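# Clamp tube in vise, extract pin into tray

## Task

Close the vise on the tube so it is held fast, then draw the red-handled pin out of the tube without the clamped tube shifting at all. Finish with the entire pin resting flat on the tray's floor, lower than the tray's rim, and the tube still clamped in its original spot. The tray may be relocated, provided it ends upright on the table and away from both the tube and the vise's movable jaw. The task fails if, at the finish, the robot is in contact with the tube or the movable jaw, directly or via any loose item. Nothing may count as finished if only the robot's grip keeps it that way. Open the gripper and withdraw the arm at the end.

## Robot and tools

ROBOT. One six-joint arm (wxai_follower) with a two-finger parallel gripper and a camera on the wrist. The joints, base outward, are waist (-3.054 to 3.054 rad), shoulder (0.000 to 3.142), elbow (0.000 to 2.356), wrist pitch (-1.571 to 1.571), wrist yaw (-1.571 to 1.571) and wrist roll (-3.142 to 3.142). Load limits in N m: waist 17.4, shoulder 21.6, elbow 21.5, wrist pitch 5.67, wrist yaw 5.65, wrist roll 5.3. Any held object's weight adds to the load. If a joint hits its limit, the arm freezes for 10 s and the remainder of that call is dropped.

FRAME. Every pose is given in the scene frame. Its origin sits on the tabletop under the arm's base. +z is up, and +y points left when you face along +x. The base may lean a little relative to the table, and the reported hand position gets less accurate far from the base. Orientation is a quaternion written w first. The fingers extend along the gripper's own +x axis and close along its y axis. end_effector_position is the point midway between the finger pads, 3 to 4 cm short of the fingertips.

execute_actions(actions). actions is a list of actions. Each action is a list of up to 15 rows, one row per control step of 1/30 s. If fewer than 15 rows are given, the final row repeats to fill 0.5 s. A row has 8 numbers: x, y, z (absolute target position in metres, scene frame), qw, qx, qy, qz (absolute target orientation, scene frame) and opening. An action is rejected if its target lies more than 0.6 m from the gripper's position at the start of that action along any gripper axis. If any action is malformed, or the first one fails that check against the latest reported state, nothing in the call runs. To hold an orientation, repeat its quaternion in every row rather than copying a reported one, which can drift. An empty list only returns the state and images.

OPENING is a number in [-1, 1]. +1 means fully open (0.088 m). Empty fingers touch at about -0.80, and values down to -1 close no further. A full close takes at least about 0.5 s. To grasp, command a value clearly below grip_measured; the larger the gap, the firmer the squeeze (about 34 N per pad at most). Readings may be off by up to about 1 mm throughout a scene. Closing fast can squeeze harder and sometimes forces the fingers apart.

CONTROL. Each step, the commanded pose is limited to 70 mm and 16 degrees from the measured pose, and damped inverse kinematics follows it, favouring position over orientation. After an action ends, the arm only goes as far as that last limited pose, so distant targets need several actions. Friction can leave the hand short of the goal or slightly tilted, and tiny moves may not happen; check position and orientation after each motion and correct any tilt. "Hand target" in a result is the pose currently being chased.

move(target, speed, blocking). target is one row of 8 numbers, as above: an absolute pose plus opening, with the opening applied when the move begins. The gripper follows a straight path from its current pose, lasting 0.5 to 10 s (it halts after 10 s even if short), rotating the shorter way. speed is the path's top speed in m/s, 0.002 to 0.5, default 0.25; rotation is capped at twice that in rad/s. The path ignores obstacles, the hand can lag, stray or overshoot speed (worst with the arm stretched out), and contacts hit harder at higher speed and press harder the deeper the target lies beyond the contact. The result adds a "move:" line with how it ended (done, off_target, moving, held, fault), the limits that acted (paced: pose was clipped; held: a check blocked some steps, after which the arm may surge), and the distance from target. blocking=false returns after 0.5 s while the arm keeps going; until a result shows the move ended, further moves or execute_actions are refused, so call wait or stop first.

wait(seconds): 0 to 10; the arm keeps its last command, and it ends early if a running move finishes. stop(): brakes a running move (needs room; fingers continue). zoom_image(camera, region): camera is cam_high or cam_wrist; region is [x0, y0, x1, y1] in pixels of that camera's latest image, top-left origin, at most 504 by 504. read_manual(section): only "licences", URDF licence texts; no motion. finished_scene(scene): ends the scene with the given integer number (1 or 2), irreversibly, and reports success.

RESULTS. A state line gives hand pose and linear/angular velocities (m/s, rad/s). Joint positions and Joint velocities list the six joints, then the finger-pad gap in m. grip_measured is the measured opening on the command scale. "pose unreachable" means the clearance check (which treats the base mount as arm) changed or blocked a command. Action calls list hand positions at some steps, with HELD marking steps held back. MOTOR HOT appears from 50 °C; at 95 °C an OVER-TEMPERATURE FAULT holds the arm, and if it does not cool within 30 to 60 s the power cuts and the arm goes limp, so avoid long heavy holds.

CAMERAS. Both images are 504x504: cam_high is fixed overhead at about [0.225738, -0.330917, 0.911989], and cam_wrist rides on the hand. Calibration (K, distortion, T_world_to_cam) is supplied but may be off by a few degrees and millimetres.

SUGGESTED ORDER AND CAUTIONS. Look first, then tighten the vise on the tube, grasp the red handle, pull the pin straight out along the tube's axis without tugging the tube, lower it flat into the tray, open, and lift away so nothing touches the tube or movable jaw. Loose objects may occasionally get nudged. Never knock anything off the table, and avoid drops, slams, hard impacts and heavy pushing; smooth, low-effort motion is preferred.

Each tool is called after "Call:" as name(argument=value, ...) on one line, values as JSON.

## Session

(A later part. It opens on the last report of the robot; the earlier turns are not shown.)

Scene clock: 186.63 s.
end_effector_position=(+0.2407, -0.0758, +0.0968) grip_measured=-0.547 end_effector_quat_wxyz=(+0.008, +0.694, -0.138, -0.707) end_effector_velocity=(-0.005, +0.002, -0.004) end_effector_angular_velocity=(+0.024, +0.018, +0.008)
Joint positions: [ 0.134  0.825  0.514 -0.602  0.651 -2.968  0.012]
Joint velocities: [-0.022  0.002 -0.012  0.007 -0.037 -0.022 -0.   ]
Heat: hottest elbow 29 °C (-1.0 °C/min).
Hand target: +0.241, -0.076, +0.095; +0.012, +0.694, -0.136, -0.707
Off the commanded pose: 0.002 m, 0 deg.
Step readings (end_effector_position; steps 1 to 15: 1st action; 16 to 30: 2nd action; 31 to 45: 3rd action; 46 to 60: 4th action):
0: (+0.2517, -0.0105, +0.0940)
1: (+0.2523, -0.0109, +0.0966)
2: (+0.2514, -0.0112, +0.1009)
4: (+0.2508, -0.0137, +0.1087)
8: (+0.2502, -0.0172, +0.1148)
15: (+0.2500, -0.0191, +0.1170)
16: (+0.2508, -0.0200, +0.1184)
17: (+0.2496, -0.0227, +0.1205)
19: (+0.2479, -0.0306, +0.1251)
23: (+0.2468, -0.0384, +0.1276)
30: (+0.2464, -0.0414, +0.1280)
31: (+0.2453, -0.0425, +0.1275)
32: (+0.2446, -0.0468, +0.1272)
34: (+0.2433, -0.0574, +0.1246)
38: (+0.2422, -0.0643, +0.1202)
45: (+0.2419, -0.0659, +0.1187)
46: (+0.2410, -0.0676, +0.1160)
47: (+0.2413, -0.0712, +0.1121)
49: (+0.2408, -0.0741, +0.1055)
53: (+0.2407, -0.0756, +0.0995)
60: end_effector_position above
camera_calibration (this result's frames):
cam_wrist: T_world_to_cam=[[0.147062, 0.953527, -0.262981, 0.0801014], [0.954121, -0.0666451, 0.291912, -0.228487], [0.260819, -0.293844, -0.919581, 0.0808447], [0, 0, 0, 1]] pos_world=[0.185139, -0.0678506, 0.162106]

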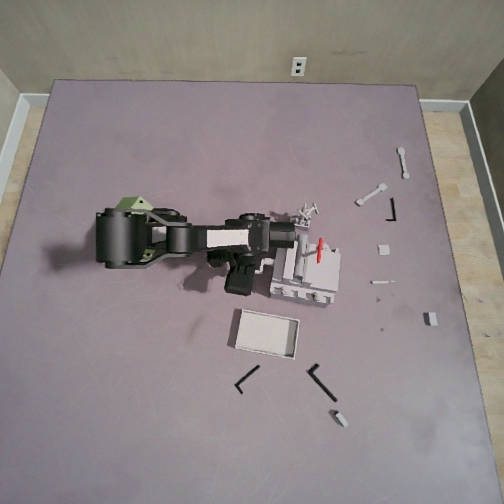

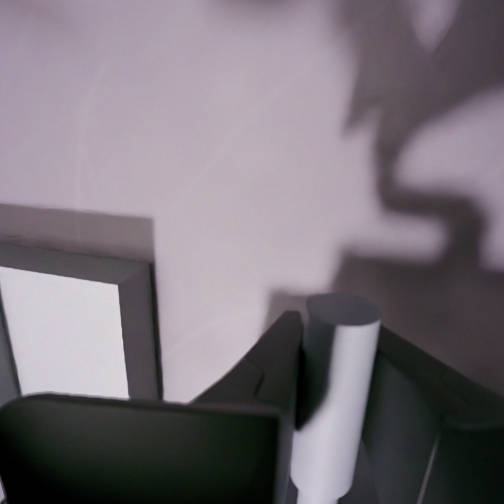

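Call:
execute_actions(actions=[[[0.242,-0.066,0.072,-0.012,-0.694,0.136,0.707,-0.85]],[[0.246,-0.042,0.062,-0.012,-0.694,0.136,0.707,-0.85]],[[0.25,-0.020,0.072,-0.012,-0.694,0.136,0.707,-0.85]],[[0.252,-0.010,0.095,-0.012,-0.694,0.136,0.707,-0.85]]])

Call:
zoom_image(camera="cam_high", region=[250, 210, 350, 310])

Scene clock: 194.17 s.
end_effector_position=(+0.2517, -0.0105, +0.0936) grip_measured=-0.549 end_effector_quat_wxyz=(+0.008, +0.694, -0.140, -0.706) end_effector_velocity=(-0.002, +0.001, +0.003) end_effector_angular_velocity=(-0.004, +0.011, +0.010)
Joint positions: [ 0.481  1.115  0.593 -0.67   0.829 -2.556  0.012]
Joint velocities: [ 0.017  0.002  0.007 -0.037  0.007  0.022 -0.   ]
Heat: hottest elbow 29 °C (-1.0 °C/min).
Hand target: +0.252, -0.010, +0.095; +0.012, +0.694, -0.136, -0.707
Off the commanded pose: 0.002 m, 1 deg.
Step readings (end_effector_position; steps 1 to 15: 1st action; 16 to 30: 2nd action; 31 to 45: 3rd action; 46 to 60: 4th action):
0: (+0.2407, -0.0759, +0.0962)
1: (+0.2399, -0.0754, +0.0937)
2: (+0.2407, -0.0753, +0.0898)
4: (+0.2410, -0.0732, +0.0828)
8: (+0.2416, -0.0702, +0.0767)
15: (+0.2420, -0.0683, +0.0742)
16: (+0.2412, -0.0675, +0.0730)
17: (+0.2423, -0.0653, +0.0711)
19: (+0.2433, -0.0595, +0.0666)
23: (+0.2444, -0.0517, +0.0630)
30: (+0.2453, -0.0475, +0.0621)
31: (+0.2462, -0.0464, +0.0625)
32: (+0.2471, -0.0414, +0.0625)
34: (+0.2486, -0.0289, +0.0653)
38: (+0.2499, -0.0215, +0.0702)
45: (+0.2501, -0.0202, +0.0714)
46: (+0.2511, -0.0185, +0.0741)
47: (+0.2509, -0.0150, +0.0783)
49: (+0.2513, -0.0120, +0.0850)
53: (+0.2516, -0.0107, +0.0910)
60: end_effector_position above
camera_calibration (this result's frames):
cam_wrist: T_world_to_cam=[[0.149748, 0.952348, -0.265724, 0.0149268], [0.953629, -0.0681507, 0.293166, -0.233782], [0.261087, -0.297304, -0.918392, 0.0940112], [0, 0, 0, 1]] pos_world=[0.196161, -0.00219803, 0.158842]

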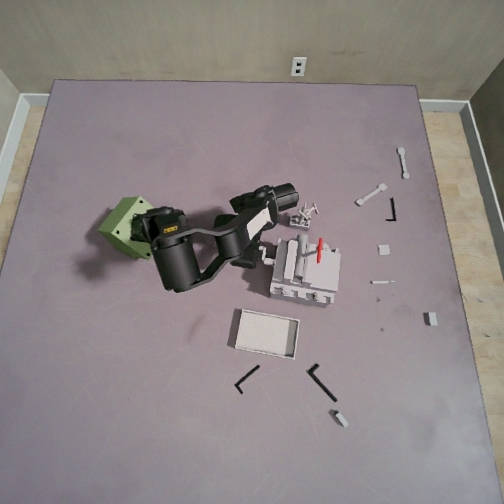

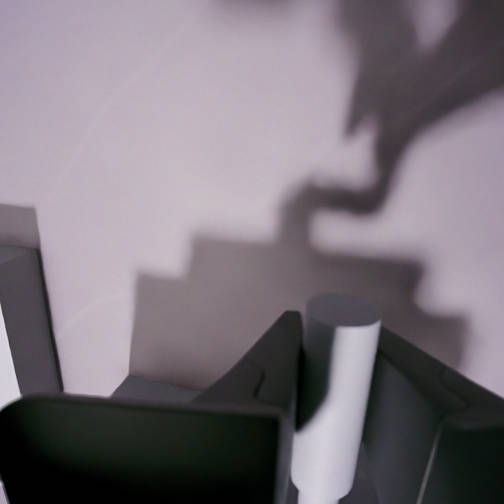

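Region (250, 210, 350, 310) of cam_high's 504x504 image, scaled by 5.040, with more detail than that image has.

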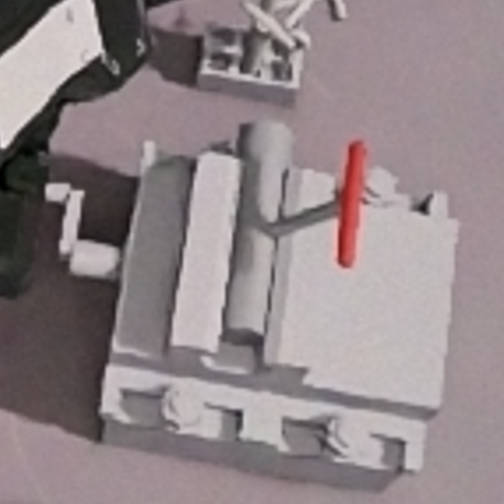

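Call:
execute_actions(actions=[[[0.25,-0.020,0.119,-0.012,-0.694,0.136,0.707,-0.85]],[[0.246,-0.045,0.128,-0.012,-0.694,0.136,0.707,-0.85]],[[0.242,-0.066,0.118,-0.012,-0.694,0.136,0.707,-0.85]],[[0.241,-0.076,0.095,-0.012,-0.694,0.136,0.707,-0.85]]])

Scene clock: 200.70 s.
end_effector_position=(+0.2406, -0.0759, +0.0968) grip_measured=-0.547 end_effector_quat_wxyz=(+0.008, +0.694, -0.138, -0.707) end_effector_velocity=(-0.002, -0.002, -0.003) end_effector_angular_velocity=(-0.005, +0.008, +0.017)
Joint positions: [ 0.134  0.825  0.514 -0.602  0.652 -2.968  0.012]
Joint velocities: [-0.022  0.002 -0.012  0.022 -0.007 -0.037 -0.   ]
Heat: hottest elbow 29 °C (+0.0 °C/min).
Hand target: +0.241, -0.076, +0.095; +0.012, +0.694, -0.136, -0.707
Off the commanded pose: 0.002 m, 0 deg.
Step readings (end_effector_position; steps 1 to 15: 1st action; 16 to 30: 2nd action; 31 to 45: 3rd action; 46 to 60: 4th action):
0: (+0.2517, -0.0105, +0.0940)
1: (+0.2523, -0.0109, +0.0967)
2: (+0.2515, -0.0113, +0.1011)
4: (+0.2509, -0.0138, +0.1089)
8: (+0.2502, -0.0174, +0.1148)
15: (+0.2500, -0.0192, +0.1170)
16: (+0.2508, -0.0203, +0.1185)
17: (+0.2496, -0.0230, +0.1205)
19: (+0.2479, -0.0309, +0.1252)
23: (+0.2469, -0.0386, +0.1276)
30: (+0.2464, -0.0415, +0.1279)
31: (+0.2454, -0.0427, +0.1274)
32: (+0.2446, -0.0471, +0.1270)
34: (+0.2434, -0.0575, +0.1245)
38: (+0.2423, -0.0642, +0.1201)
45: (+0.2421, -0.0659, +0.1187)
46: (+0.2411, -0.0676, +0.1160)
47: (+0.2413, -0.0712, +0.1120)
49: (+0.2408, -0.0741, +0.1055)
53: (+0.2407, -0.0757, +0.0995)
60: end_effector_position above
camera_calibration (this result's frames):
cam_wrist: T_world_to_cam=[[0.1468, 0.953456, -0.263385, 0.0802651], [0.954234, -0.0663668, 0.291603, -0.228403], [0.26055, -0.294139, -0.919563, 0.0809009], [0, 0, 0, 1]] pos_world=[0.185088, -0.0678915, 0.162137]

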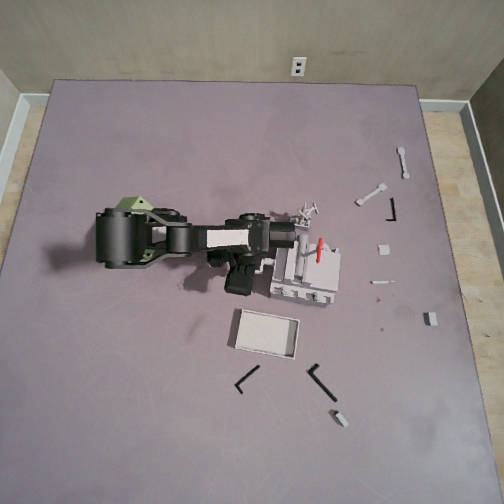

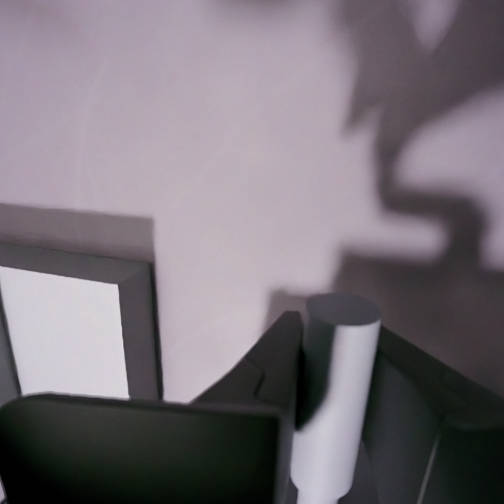

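Call:
execute_actions(actions=[[[0.242,-0.066,0.072,-0.012,-0.694,0.136,0.707,-0.85]],[[0.246,-0.042,0.062,-0.012,-0.694,0.136,0.707,-0.85]],[[0.25,-0.020,0.072,-0.012,-0.694,0.136,0.707,-0.85]],[[0.252,-0.010,0.095,-0.012,-0.694,0.136,0.707,-0.85]]])

Scene clock: 205.77 s.
end_effector_position=(+0.2517, -0.0106, +0.0935) grip_measured=-0.550 end_effector_quat_wxyz=(+0.008, +0.694, -0.140, -0.706) end_effector_velocity=(-0.004, -0.005, +0.003) end_effector_angular_velocity=(-0.027, +0.013, -0.003)
Joint positions: [ 0.48   1.116  0.593 -0.669  0.829 -2.557  0.012]
Joint velocities: [ 0.007 -0.002  0.007 -0.051  0.022  0.037 -0.   ]
Heat: hottest elbow 29 °C (-1.0 °C/min).
Hand target: +0.252, -0.010, +0.095; +0.012, +0.694, -0.136, -0.707
Off the commanded pose: 0.002 m, 1 deg.
Step readings (end_effector_position; steps 1 to 15: 1st action; 16 to 30: 2nd action; 31 to 45: 3rd action; 46 to 60: 4th action):
0: (+0.2407, -0.0759, +0.0963)
1: (+0.2399, -0.0755, +0.0938)
2: (+0.2407, -0.0753, +0.0900)
4: (+0.2410, -0.0734, +0.0829)
8: (+0.2416, -0.0703, +0.0768)
15: (+0.2420, -0.0685, +0.0742)
16: (+0.2412, -0.0676, +0.0731)
17: (+0.2422, -0.0655, +0.0712)
19: (+0.2433, -0.0598, +0.0667)
23: (+0.2444, -0.0522, +0.0631)
30: (+0.2451, -0.0480, +0.0621)
31: (+0.2461, -0.0471, +0.0625)
32: (+0.2470, -0.0426, +0.0624)
34: (+0.2484, -0.0298, +0.0648)
38: (+0.2499, -0.0217, +0.0700)
45: (+0.2502, -0.0202, +0.0713)
46: (+0.2511, -0.0185, +0.0739)
47: (+0.2508, -0.0151, +0.0781)
49: (+0.2514, -0.0121, +0.0849)
53: (+0.2517, -0.0108, +0.0909)
60: end_effector_position above
camera_calibration (this result's frames):
cam_wrist: T_world_to_cam=[[0.149588, 0.952304, -0.265972, 0.014996], [0.953699, -0.0679801, 0.292979, -0.23376], [0.260925, -0.297483, -0.91838, 0.093956], [0, 0, 0, 1]] pos_world=[0.196178, -0.00222149, 0.158763]

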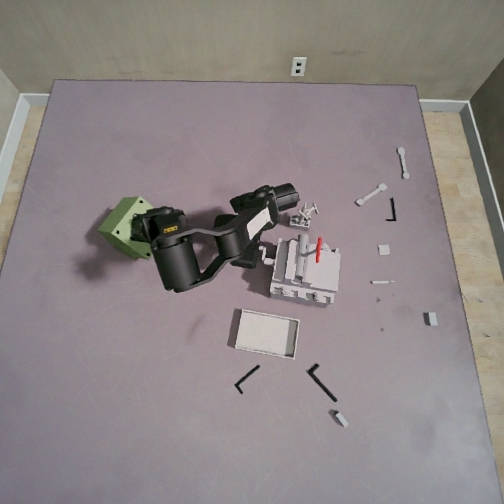

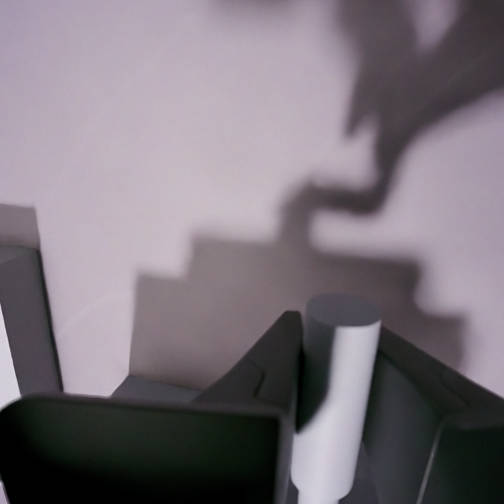

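Call:
execute_actions(actions=[[[0.25,-0.020,0.119,-0.012,-0.694,0.136,0.707,-0.85]],[[0.246,-0.045,0.128,-0.012,-0.694,0.136,0.707,-0.85]],[[0.242,-0.066,0.118,-0.012,-0.694,0.136,0.707,-0.85]]])

Scene clock: 211.10 s.
end_effector_position=(+0.2423, -0.0622, +0.1215) grip_measured=-0.548 end_effector_quat_wxyz=(+0.002, +0.693, -0.130, -0.709) end_effector_velocity=(-0.003, -0.007, -0.003) end_effector_angular_velocity=(-0.015, +0.006, +0.010)
Joint positions: [ 0.3    0.809  0.585 -0.802  0.725 -2.794  0.012]
Joint velocities: [-0.042 -0.017 -0.017  0.022 -0.007 -0.051 -0.   ]
Heat: hottest elbow 29 °C (+0.0 °C/min).
Hand target: +0.242, -0.066, +0.118; +0.012, +0.693, -0.136, -0.708
Off the commanded pose: 0.005 m, 1 deg.
Step readings (end_effector_position; steps 1 to 15: 1st action; 16 to 30: 2nd action; 31 to 45: 3rd action):
0: (+0.2518, -0.0105, +0.0940)
1: (+0.2524, -0.0109, +0.0966)
2: (+0.2516, -0.0112, +0.1009)
4: (+0.2509, -0.0138, +0.1086)
8: (+0.2503, -0.0174, +0.1147)
15: (+0.2500, -0.0193, +0.1170)
16: (+0.2508, -0.0202, +0.1183)
17: (+0.2497, -0.0228, +0.1203)
19: (+0.2481, -0.0305, +0.1249)
23: (+0.2471, -0.0381, +0.1274)
30: (+0.2467, -0.0407, +0.1278)
31: (+0.2457, -0.0415, +0.1274)
32: (+0.2450, -0.0447, +0.1271)
34: (+0.2438, -0.0528, +0.1260)
38: (+0.2426, -0.0596, +0.1230)
45: end_effector_position above
camera_calibration (this result's frames):
cam_wrist: T_world_to_cam=[[0.144565, 0.958967, -0.243891, 0.071931], [0.954862, -0.0705614, 0.288547, -0.236357], [0.259497, -0.274597, -0.925882, 0.109445], [0, 0, 0, 1]] pos_world=[0.186889, -0.055604, 0.187076]

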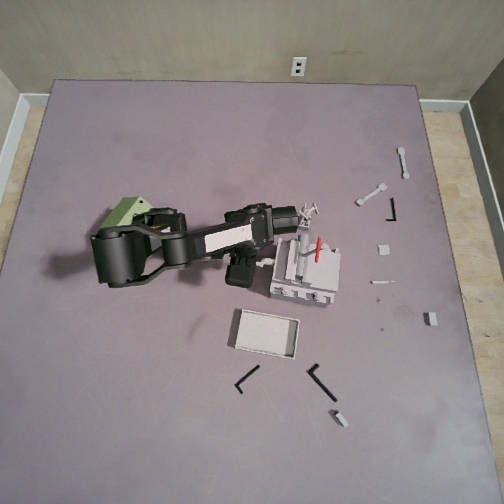

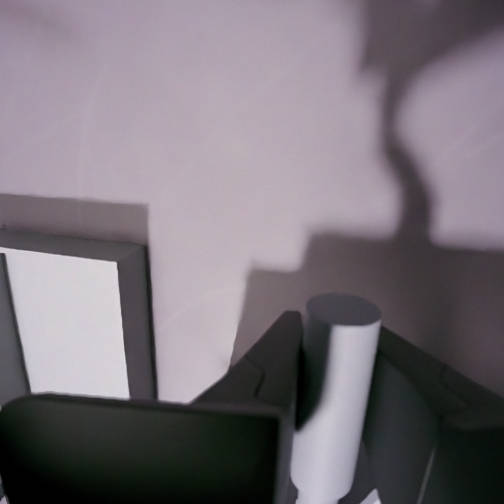

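Call:
execute_actions(actions=[[[0.241,-0.075,0.107,-0.012,-0.694,0.136,0.707,-1]],[[0.241,-0.078,0.096,-0.012,-0.694,0.136,0.707,-1]],[[0.241,-0.078,0.087,-0.012,-0.694,0.136,0.707,-1]],[[0.241,-0.078,0.087,-0.012,-0.694,0.136,0.707,-1]]])

Scene clock: 216.43 s.
end_effector_position=(+0.2400, -0.0757, +0.0937) grip_measured=-0.549 end_effector_quat_wxyz=(+0.005, +0.697, -0.132, -0.705) end_effector_velocity=(-0.004, +0.003, +0.000) end_effector_angular_velocity=(+0.021, +0.017, +0.012)
Joint positions: [ 0.114  0.818  0.498 -0.571  0.626 -2.997  0.012]
Joint velocities: [-0.002 -0.007 -0.002 -0.022 -0.022 -0.007 -0.   ]
Heat: hottest elbow 29 °C (+0.0 °C/min).
Hand target: +0.241, -0.078, +0.088; +0.012, +0.694, -0.136, -0.707
Off the commanded pose: 0.007 m, 1 deg.
Step readings (end_effector_position; steps 1 to 15: 1st action; 16 to 30: 2nd action; 31 to 45: 3rd action; 46 to 60: 4th action):
0: (+0.2423, -0.0628, +0.1210)
1: (+0.2416, -0.0638, +0.1198)
2: (+0.2415, -0.0660, +0.1180)
4: (+0.2411, -0.0688, +0.1150)
8: (+0.2408, -0.0707, +0.1122)
15: (+0.2408, -0.0717, +0.1108)
16: (+0.2402, -0.0720, +0.1094)
17: (+0.2404, -0.0730, +0.1078)
19: (+0.2401, -0.0740, +0.1054)
23: (+0.2401, -0.0747, +0.1032)
30: (+0.2401, -0.0750, +0.1019)
31: (+0.2397, -0.0750, +0.1007)
32: (+0.2400, -0.0753, +0.0994)
34: (+0.2398, -0.0756, +0.0972)
38: (+0.2399, -0.0757, +0.0952)
45: (+0.2399, -0.0757, +0.0940)
46: (+0.2399, -0.0757, +0.0939)
47: (+0.2400, -0.0757, +0.0939)
49: (+0.2400, -0.0757, +0.0938)
53: (+0.2399, -0.0757, +0.0938)
60: end_effector_position above
camera_calibration (this result's frames):
cam_wrist: T_world_to_cam=[[0.144857, 0.957404, -0.249787, 0.0788229], [0.952013, -0.0660743, 0.298839, -0.22701], [0.269606, -0.28109, -0.921033, 0.0772552], [0, 0, 0, 1]] pos_world=[0.18387, -0.0687492, 0.158683]

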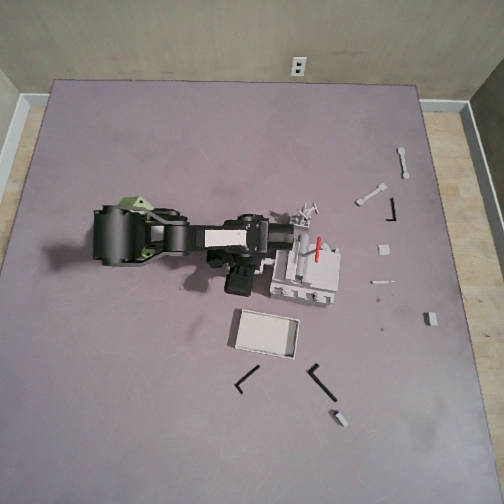

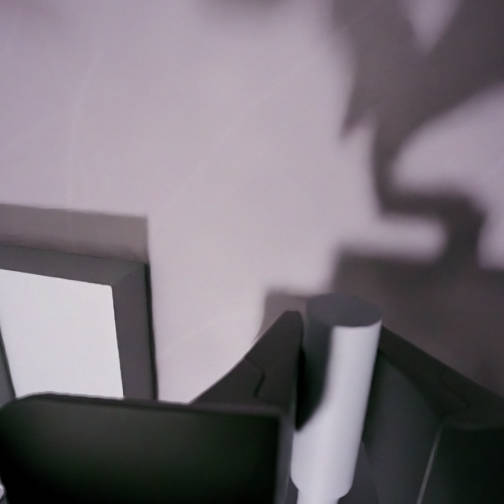

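A bit more, then release.

Call:
execute_actions(actions=[[[0.241,-0.074,0.078,-0.012,-0.694,0.136,0.707,-1]],[[0.242,-0.07,0.069,-0.012,-0.694,0.136,0.707,-1]],[[0.242,-0.07,0.069,-0.012,-0.694,0.136,0.707,-1]],[[0.241,-0.073,0.08,-0.012,-0.694,0.136,0.707,-1]],[[0.241,-0.073,0.08,-0.012,-0.694,0.136,0.707,0]]])

Call:
move(target=[0.245,-0.06,0.15,-0.012,-0.694,0.136,0.707,0])

Call:
move(target=[0.27,-0.04,0.21,0.53,-0.468,0.53,0.468,0], speed=0.4)

Call:
move(target=[0.335,-0.047,0.2,0.962,0.023,0.258,-0.084,0], speed=0.4)

Call:
move(target=[0.38,-0.054,0.172,0.962,0.023,0.258,-0.084,0], speed=0.06)

Scene clock: 229.27 s.
end_effector_position=(+0.2405, -0.0737, +0.0803) grip_measured=-0.007 end_effector_quat_wxyz=(+0.012, +0.694, -0.138, -0.706) end_effector_velocity=(-0.005, -0.001, +0.000) end_effector_angular_velocity=(-0.007, +0.023, +0.015)
Joint positions: [ 0.104  0.885  0.477 -0.484  0.639 -3.005  0.039]
Joint velocities: [-0.002 -0.002 -0.002 -0.022  0.007 -0.007  0.003]
Heat: hottest wrist pitch 30 °C (+1.0 °C/min).
Hand target: +0.241, -0.073, +0.080; +0.012, +0.694, -0.136, -0.707
Off the commanded pose: 0.001 m, 0 deg.
Step readings (end_effector_position; steps 1 to 15: 1st action; 16 to 30: 2nd action; 31 to 45: 3rd action; 46 to 60: 4th action; 61 to 75: 5th action):
0: (+0.2400, -0.0757, +0.0934)
1: (+0.2394, -0.0754, +0.0924)
2: (+0.2396, -0.0754, +0.0914)
4: (+0.2397, -0.0752, +0.0896)
8: (+0.2397, -0.0750, +0.0879)
15: (+0.2398, -0.0748, +0.0868)
16: (+0.2404, -0.0749, +0.0856)
17: (+0.2412, -0.0753, +0.0831)
19: (+0.2410, -0.0750, +0.0810)
23: (+0.2412, -0.0749, +0.0804)
30: (+0.2413, -0.0747, +0.0797)
31: (+0.2414, -0.0746, +0.0796)
32: (+0.2413, -0.0746, +0.0795)
34: (+0.2413, -0.0746, +0.0794)
38: (+0.2414, -0.0746, +0.0794)
45: (+0.2414, -0.0745, +0.0792)
46: (+0.2417, -0.0747, +0.0796)
47: (+0.2417, -0.0748, +0.0797)
49: (+0.2419, -0.0749, +0.0800)
53: (+0.2420, -0.0749, +0.0802)
60: (+0.2420, -0.0751, +0.0803)
61: (+0.2420, -0.0751, +0.0803)
62: (+0.2421, -0.0751, +0.0803)
64: (+0.2409, -0.0742, +0.0804)
68: (+0.2405, -0.0737, +0.0803)
75: end_effector_position above
camera_calibration (this result's frames):
cam_wrist: T_world_to_cam=[[0.141801, 0.952726, -0.268712, 0.0753766], [0.95418, -0.0592938, 0.293299, -0.222996], [0.263501, -0.29799, -0.91748, 0.0652528], [0, 0, 0, 1]] pos_world=[0.184896, -0.0655908, 0.145527]

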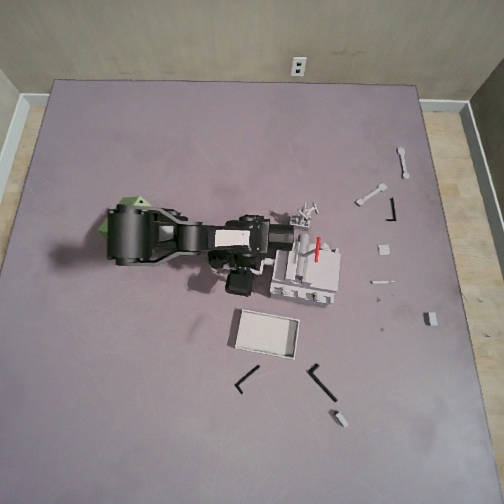

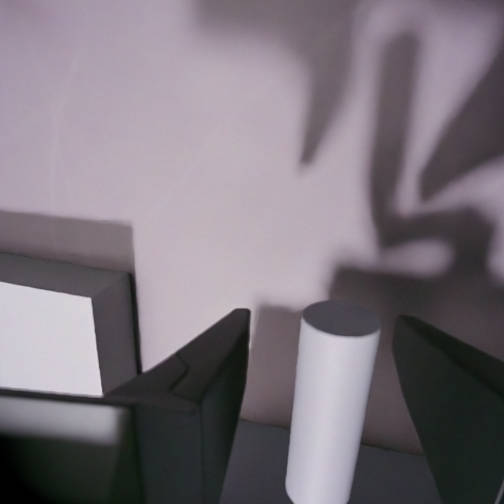

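Scene clock: 230.20 s.
end_effector_position=(+0.2436, -0.0604, +0.1491) grip_measured=+0.000 end_effector_quat_wxyz=(+0.012, +0.694, -0.136, -0.707) end_effector_velocity=(-0.003, -0.002, +0.003) end_effector_angular_velocity=(-0.019, +0.017, +0.012)
Joint positions: [ 0.458  0.812  0.673 -1.029  0.82  -2.599  0.039]
Joint velocities: [ 0.022  0.012  0.012 -0.051  0.022  0.037 -0.   ]
Heat: hottest wrist pitch 30 °C (+1.0 °C/min).
Hand target: +0.245, -0.060, +0.150; +0.013, +0.694, -0.136, -0.707
Off the commanded pose: 0.002 m, 0 deg.
move: done
camera_calibration (this result's frames):
cam_wrist: T_world_to_cam=[[0.138942, 0.954085, -0.265362, 0.0811087], [0.954842, -0.0580043, 0.291399, -0.245159], [0.262627, -0.293866, -0.919059, 0.132185], [0, 0, 0, 1]] pos_world=[0.188104, -0.0527603, 0.214448]

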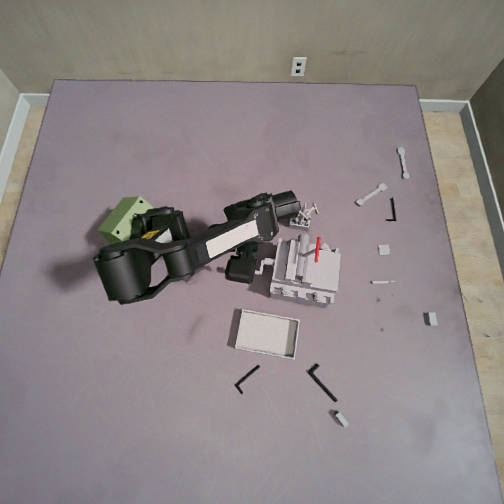

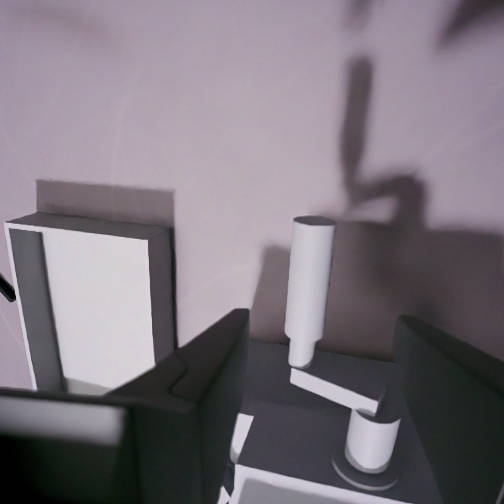

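Scene clock: 232.67 s.
end_effector_position=(+0.2685, -0.0405, +0.2088) grip_measured=+0.000 end_effector_quat_wxyz=(+0.530, -0.468, +0.530, +0.469) end_effector_velocity=(-0.005, -0.001, -0.001) end_effector_angular_velocity=(-0.006, +0.022, +0.009)
Joint positions: [ 0.702  0.825  0.925 -1.319  0.74  -0.883  0.039]
Joint velocities: [-0.002  0.002 -0.002 -0.022 -0.007  0.007 -0.   ]
Heat: hottest wrist pitch 30 °C (+1.0 °C/min).
Hand target: +0.270, -0.040, +0.210; +0.530, -0.468, +0.530, +0.468
Off the commanded pose: 0.002 m, 0 deg.
move: done
camera_calibration (this result's frames):
cam_wrist: T_world_to_cam=[[0.993801, -0.0931587, -0.0606754, -0.240248], [-0.0701488, -0.948844, 0.307854, -0.0494755], [-0.0862508, -0.301689, -0.949497, 0.286137], [0, 0, 0, 1]] pos_world=[0.259968, 0.0169986, 0.27234]

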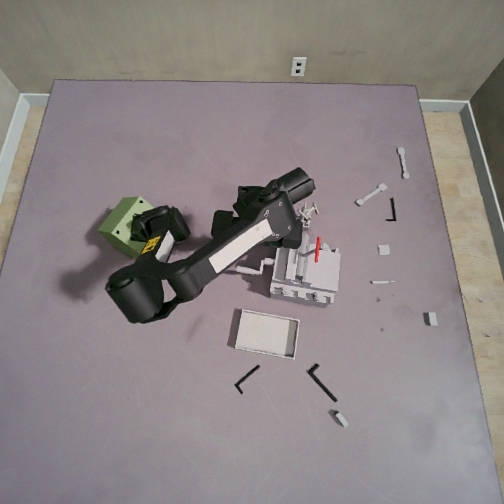

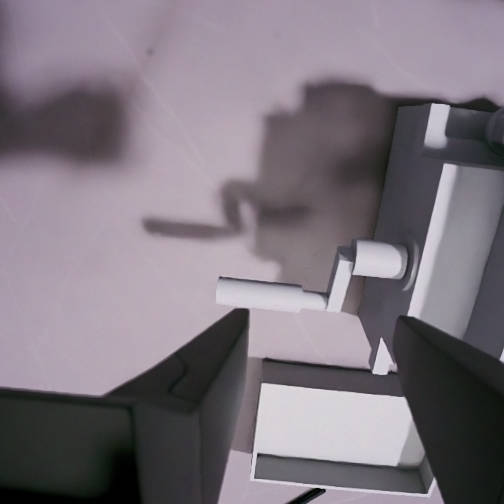

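Scene clock: 235.60 s.
end_effector_position=(+0.3372, -0.0498, +0.2031) grip_measured=+0.000 end_effector_quat_wxyz=(+0.963, +0.028, +0.254, -0.087) end_effector_velocity=(+0.002, -0.001, +0.003) end_effector_angular_velocity=(-0.012, -0.013, -0.003)
Joint positions: [ 0.459  0.419  0.124  0.616  0.646 -0.431  0.039]
Joint velocities: [ 0.007  0.012 -0.002  0.037  0.007 -0.022  0.   ]
Heat: hottest elbow 29 °C (+0.0 °C/min).
Hand target: +0.335, -0.047, +0.199; +0.962, +0.024, +0.259, -0.084
Off the commanded pose: 0.005 m, 1 deg.
move: done
camera_calibration (this result's frames):
cam_wrist: T_world_to_cam=[[-0.116921, -0.99307, -0.0118668, 0.010107], [-0.73247, 0.0942957, -0.674237, 0.423063], [0.670684, -0.0701404, -0.73842, -0.00278417], [0, 0, 0, 1]] pos_world=[0.31293, -0.0300514, 0.283309]

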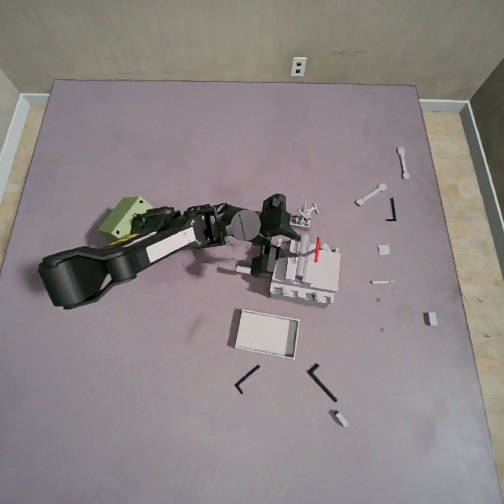

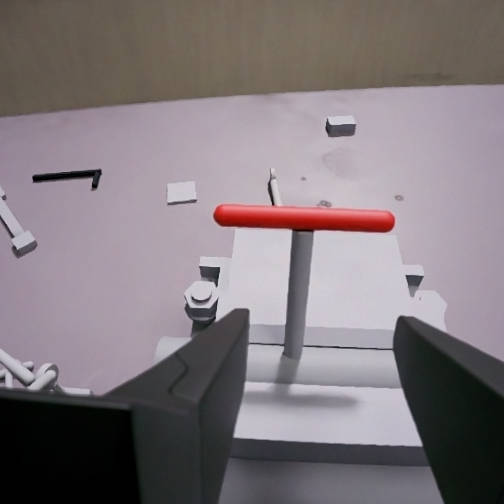

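Scene clock: 236.87 s.
end_effector_position=(+0.3777, -0.0536, +0.1721) grip_measured=+0.000 end_effector_quat_wxyz=(+0.962, +0.022, +0.259, -0.083) end_effector_velocity=(+0.003, -0.000, -0.000) end_effector_angular_velocity=(-0.005, -0.010, +0.009)
Joint positions: [ 0.237  0.8    0.213  0.858  0.432 -0.364  0.039]
Joint velocities: [-0.012  0.017  0.002  0.022 -0.022 -0.007 -0.   ]
Heat: hottest elbow 29 °C (+0.0 °C/min).
Hand target: +0.380, -0.054, +0.172; +0.962, +0.023, +0.258, -0.084
Off the commanded pose: 0.002 m, 0 deg.
move: done
camera_calibration (this result's frames):
cam_wrist: T_world_to_cam=[[-0.105675, -0.994395, -0.00349645, 0.00491569], [-0.7398, 0.0809676, -0.667938, 0.433157], [0.664477, -0.0679976, -0.744209, -0.0495805], [0, 0, 0, 1]] pos_world=[0.353914, -0.0335549, 0.252441]

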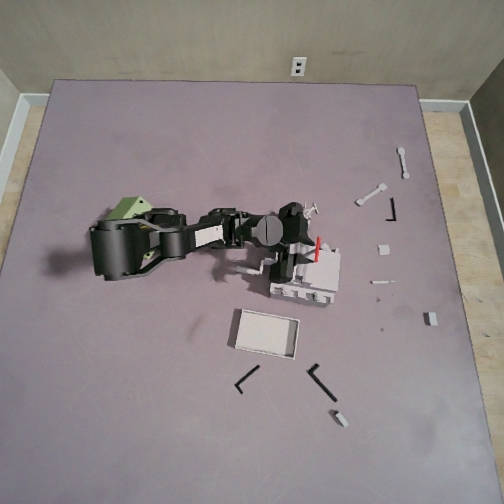

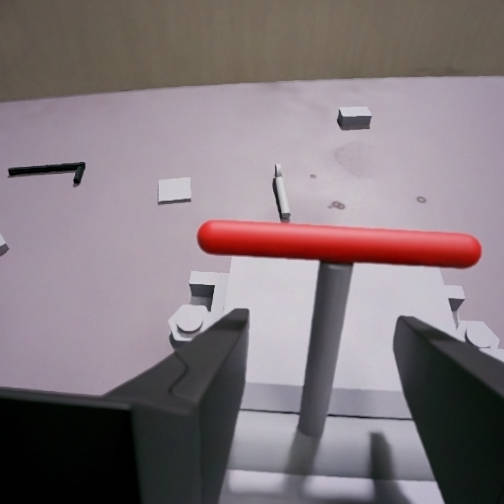

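Call:
move(target=[0.389,-0.055,0.171,0.962,0.023,0.258,-0.084,0.0], speed=0.03)

Call:
move(target=[0.389,-0.055,0.171,0.962,0.023,0.258,-0.084,-1])

Call:
move(target=[0.397,-0.0565,0.196,0.962,0.023,0.258,-0.084,-1], speed=0.02)

Scene clock: 243.83 s.
end_effector_position=(+0.3868, -0.0545, +0.1713) grip_measured=+0.000 end_effector_quat_wxyz=(+0.962, +0.022, +0.258, -0.083) end_effector_velocity=(-0.000, +0.004, -0.005) end_effector_angular_velocity=(-0.016, +0.020, +0.037)
Joint positions: [ 0.226  0.842  0.246  0.867  0.422 -0.361  0.039]
Joint velocities: [-0.007  0.007  0.002 -0.022 -0.022 -0.022  0.   ]
Heat: hottest wrist pitch 30 °C (+1.0 °C/min).
Hand target: +0.389, -0.055, +0.171; +0.962, +0.023, +0.258, -0.084
Off the commanded pose: 0.002 m, 0 deg.
move: done
camera_calibration (this result's frames):
cam_wrist: T_world_to_cam=[[-0.105949, -0.994368, -0.00263947, 0.00495181], [-0.739414, 0.0805582, -0.668414, 0.43934], [0.664863, -0.0688662, -0.743784, -0.056607], [0, 0, 0, 1]] pos_world=[0.363014, -0.0343668, 0.251571]

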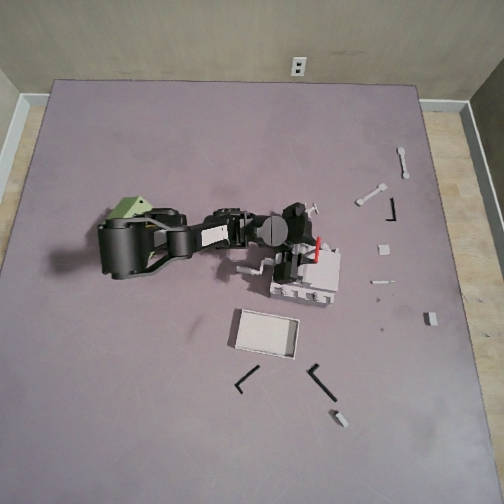

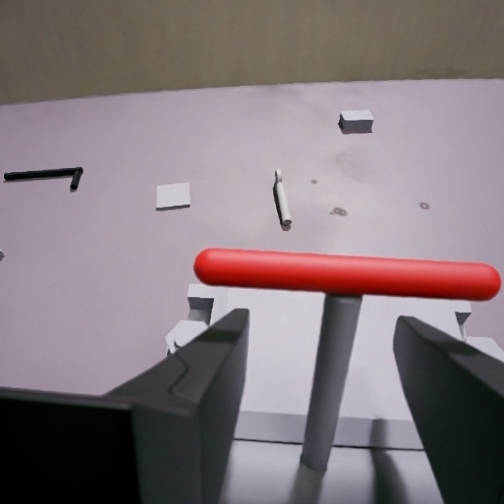

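Scene clock: 244.53 s.
end_effector_position=(+0.3869, -0.0548, +0.1714) grip_measured=-0.657 end_effector_quat_wxyz=(+0.962, +0.023, +0.258, -0.084) end_effector_velocity=(-0.001, +0.001, -0.001) end_effector_angular_velocity=(-0.005, +0.005, +0.011)
Joint positions: [ 0.226  0.842  0.246  0.867  0.422 -0.359  0.007]
Joint velocities: [-0.002 -0.002 -0.002 -0.007 -0.007 -0.007  0.   ]
Heat: hottest wrist pitch 30 °C (+1.0 °C/min).
Hand target: +0.389, -0.055, +0.171; +0.962, +0.023, +0.258, -0.084
Off the commanded pose: 0.002 m, 0 deg.
move: done
camera_calibration (this result's frames):
cam_wrist: T_world_to_cam=[[-0.107977, -0.994144, -0.00421358, 0.00574409], [-0.738751, 0.0830725, -0.668839, 0.439467], [0.665273, -0.0691062, -0.743395, -0.0568742], [0, 0, 0, 1]] pos_world=[0.363114, -0.0347276, 0.251677]

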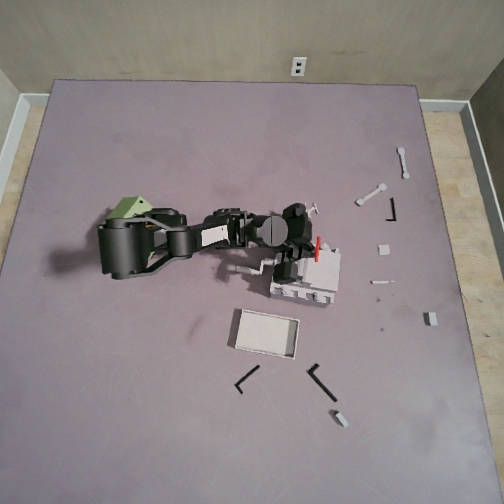

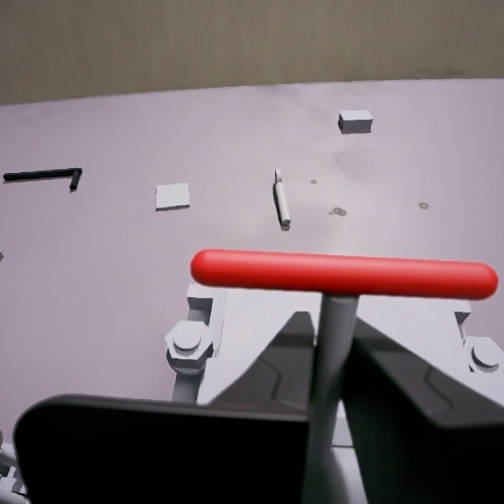

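Scene clock: 246.10 s.
end_effector_position=(+0.3895, -0.0551, +0.1749) grip_measured=-0.655 end_effector_quat_wxyz=(+0.953, +0.010, +0.290, -0.083) end_effector_velocity=(-0.004, +0.003, -0.005) end_effector_angular_velocity=(-0.023, +0.041, +0.029)
Joint positions: [ 0.263  0.795  0.305  0.702  0.489 -0.372  0.007]
Joint velocities: [ 0.002 -0.007  0.002 -0.051  0.007 -0.022  0.   ]
Heat: hottest wrist pitch 30 °C (+1.0 °C/min).
Hand target: +0.397, -0.057, +0.195; +0.962, +0.023, +0.258, -0.084
Off the commanded pose: 0.022 m, 4 deg.
move: off_target
camera_calibration (this result's frames):
cam_wrist: T_world_to_cam=[[-0.0990867, -0.994827, 0.0223849, -0.00245922], [-0.784092, 0.0642067, -0.617315, 0.451349], [0.612684, -0.0787195, -0.786398, -0.0285212], [0, 0, 0, 1]] pos_world=[0.37113, -0.0336713, 0.256251]

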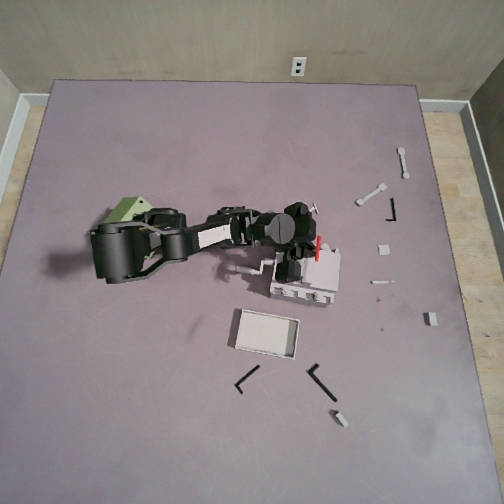

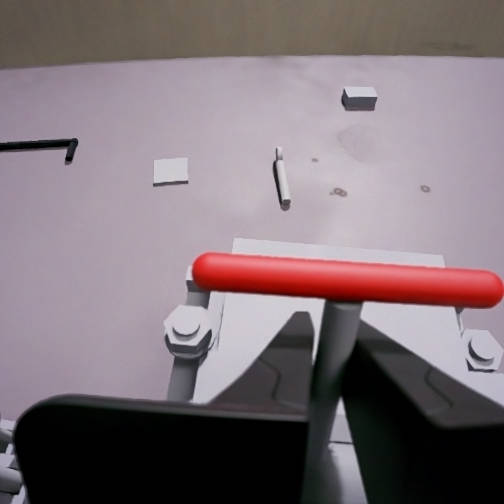

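Call:
execute_actions(actions=[[[0.398,-0.057,0.2,0.962,0.023,0.258,-0.084,-1]],[[0.4,-0.057,0.204,0.962,0.023,0.258,-0.084,-1]],[[0.401,-0.057,0.208,0.962,0.023,0.258,-0.084,-1]]])

Scene clock: 250.50 s.
end_effector_position=(+0.3900, -0.0554, +0.1779) grip_measured=-0.652 end_effector_quat_wxyz=(+0.949, +0.003, +0.304, -0.084) end_effector_velocity=(-0.001, +0.000, +0.000) end_effector_angular_velocity=(-0.004, +0.001, +0.009)
Joint positions: [ 0.287  0.775  0.332  0.63   0.529 -0.378  0.007]
Joint velocities: [-0.002 -0.007 -0.002 -0.007 -0.007 -0.007 -0.   ]
Heat: hottest wrist pitch 31 °C (+2.0 °C/min).
Hand target: +0.401, -0.058, +0.207; +0.962, +0.024, +0.258, -0.084
Off the commanded pose: 0.032 m, 6 deg.
Step readings (end_effector_position; steps 1 to 15: 1st action; 16 to 30: 2nd action; 31 to 45: 3rd action):
0: (+0.3893, -0.0550, +0.1760)
1: (+0.3893, -0.0551, +0.1763)
2: (+0.3893, -0.0551, +0.1763)
4: (+0.3894, -0.0551, +0.1764)
8: (+0.3895, -0.0551, +0.1765)
15: (+0.3895, -0.0552, +0.1765)
16: (+0.3896, -0.0552, +0.1768)
17: (+0.3898, -0.0552, +0.1769)
19: (+0.3898, -0.0552, +0.1770)
23: (+0.3899, -0.0552, +0.1771)
30: (+0.3899, -0.0551, +0.1772)
31: (+0.3899, -0.0553, +0.1775)
32: (+0.3900, -0.0553, +0.1775)
34: (+0.3901, -0.0554, +0.1778)
38: (+0.3901, -0.0553, +0.1779)
45: end_effector_position above
camera_calibration (this result's frames):
cam_wrist: T_world_to_cam=[[-0.0966079, -0.994687, 0.0355633, -0.00598969], [-0.802376, 0.0566882, -0.59412, 0.456248], [0.588947, -0.0859319, -0.80359, -0.0145561], [0, 0, 0, 1]] pos_world=[0.374077, -0.0330726, 0.259582]

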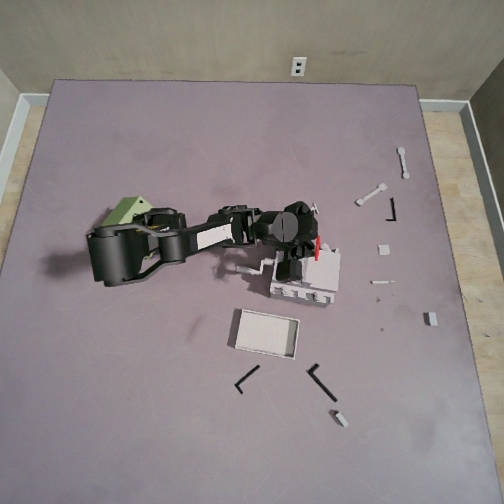

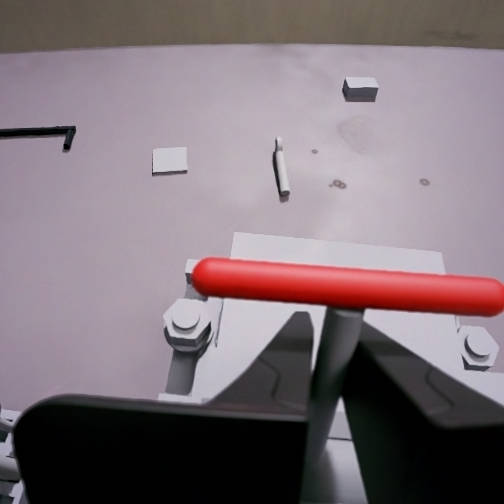

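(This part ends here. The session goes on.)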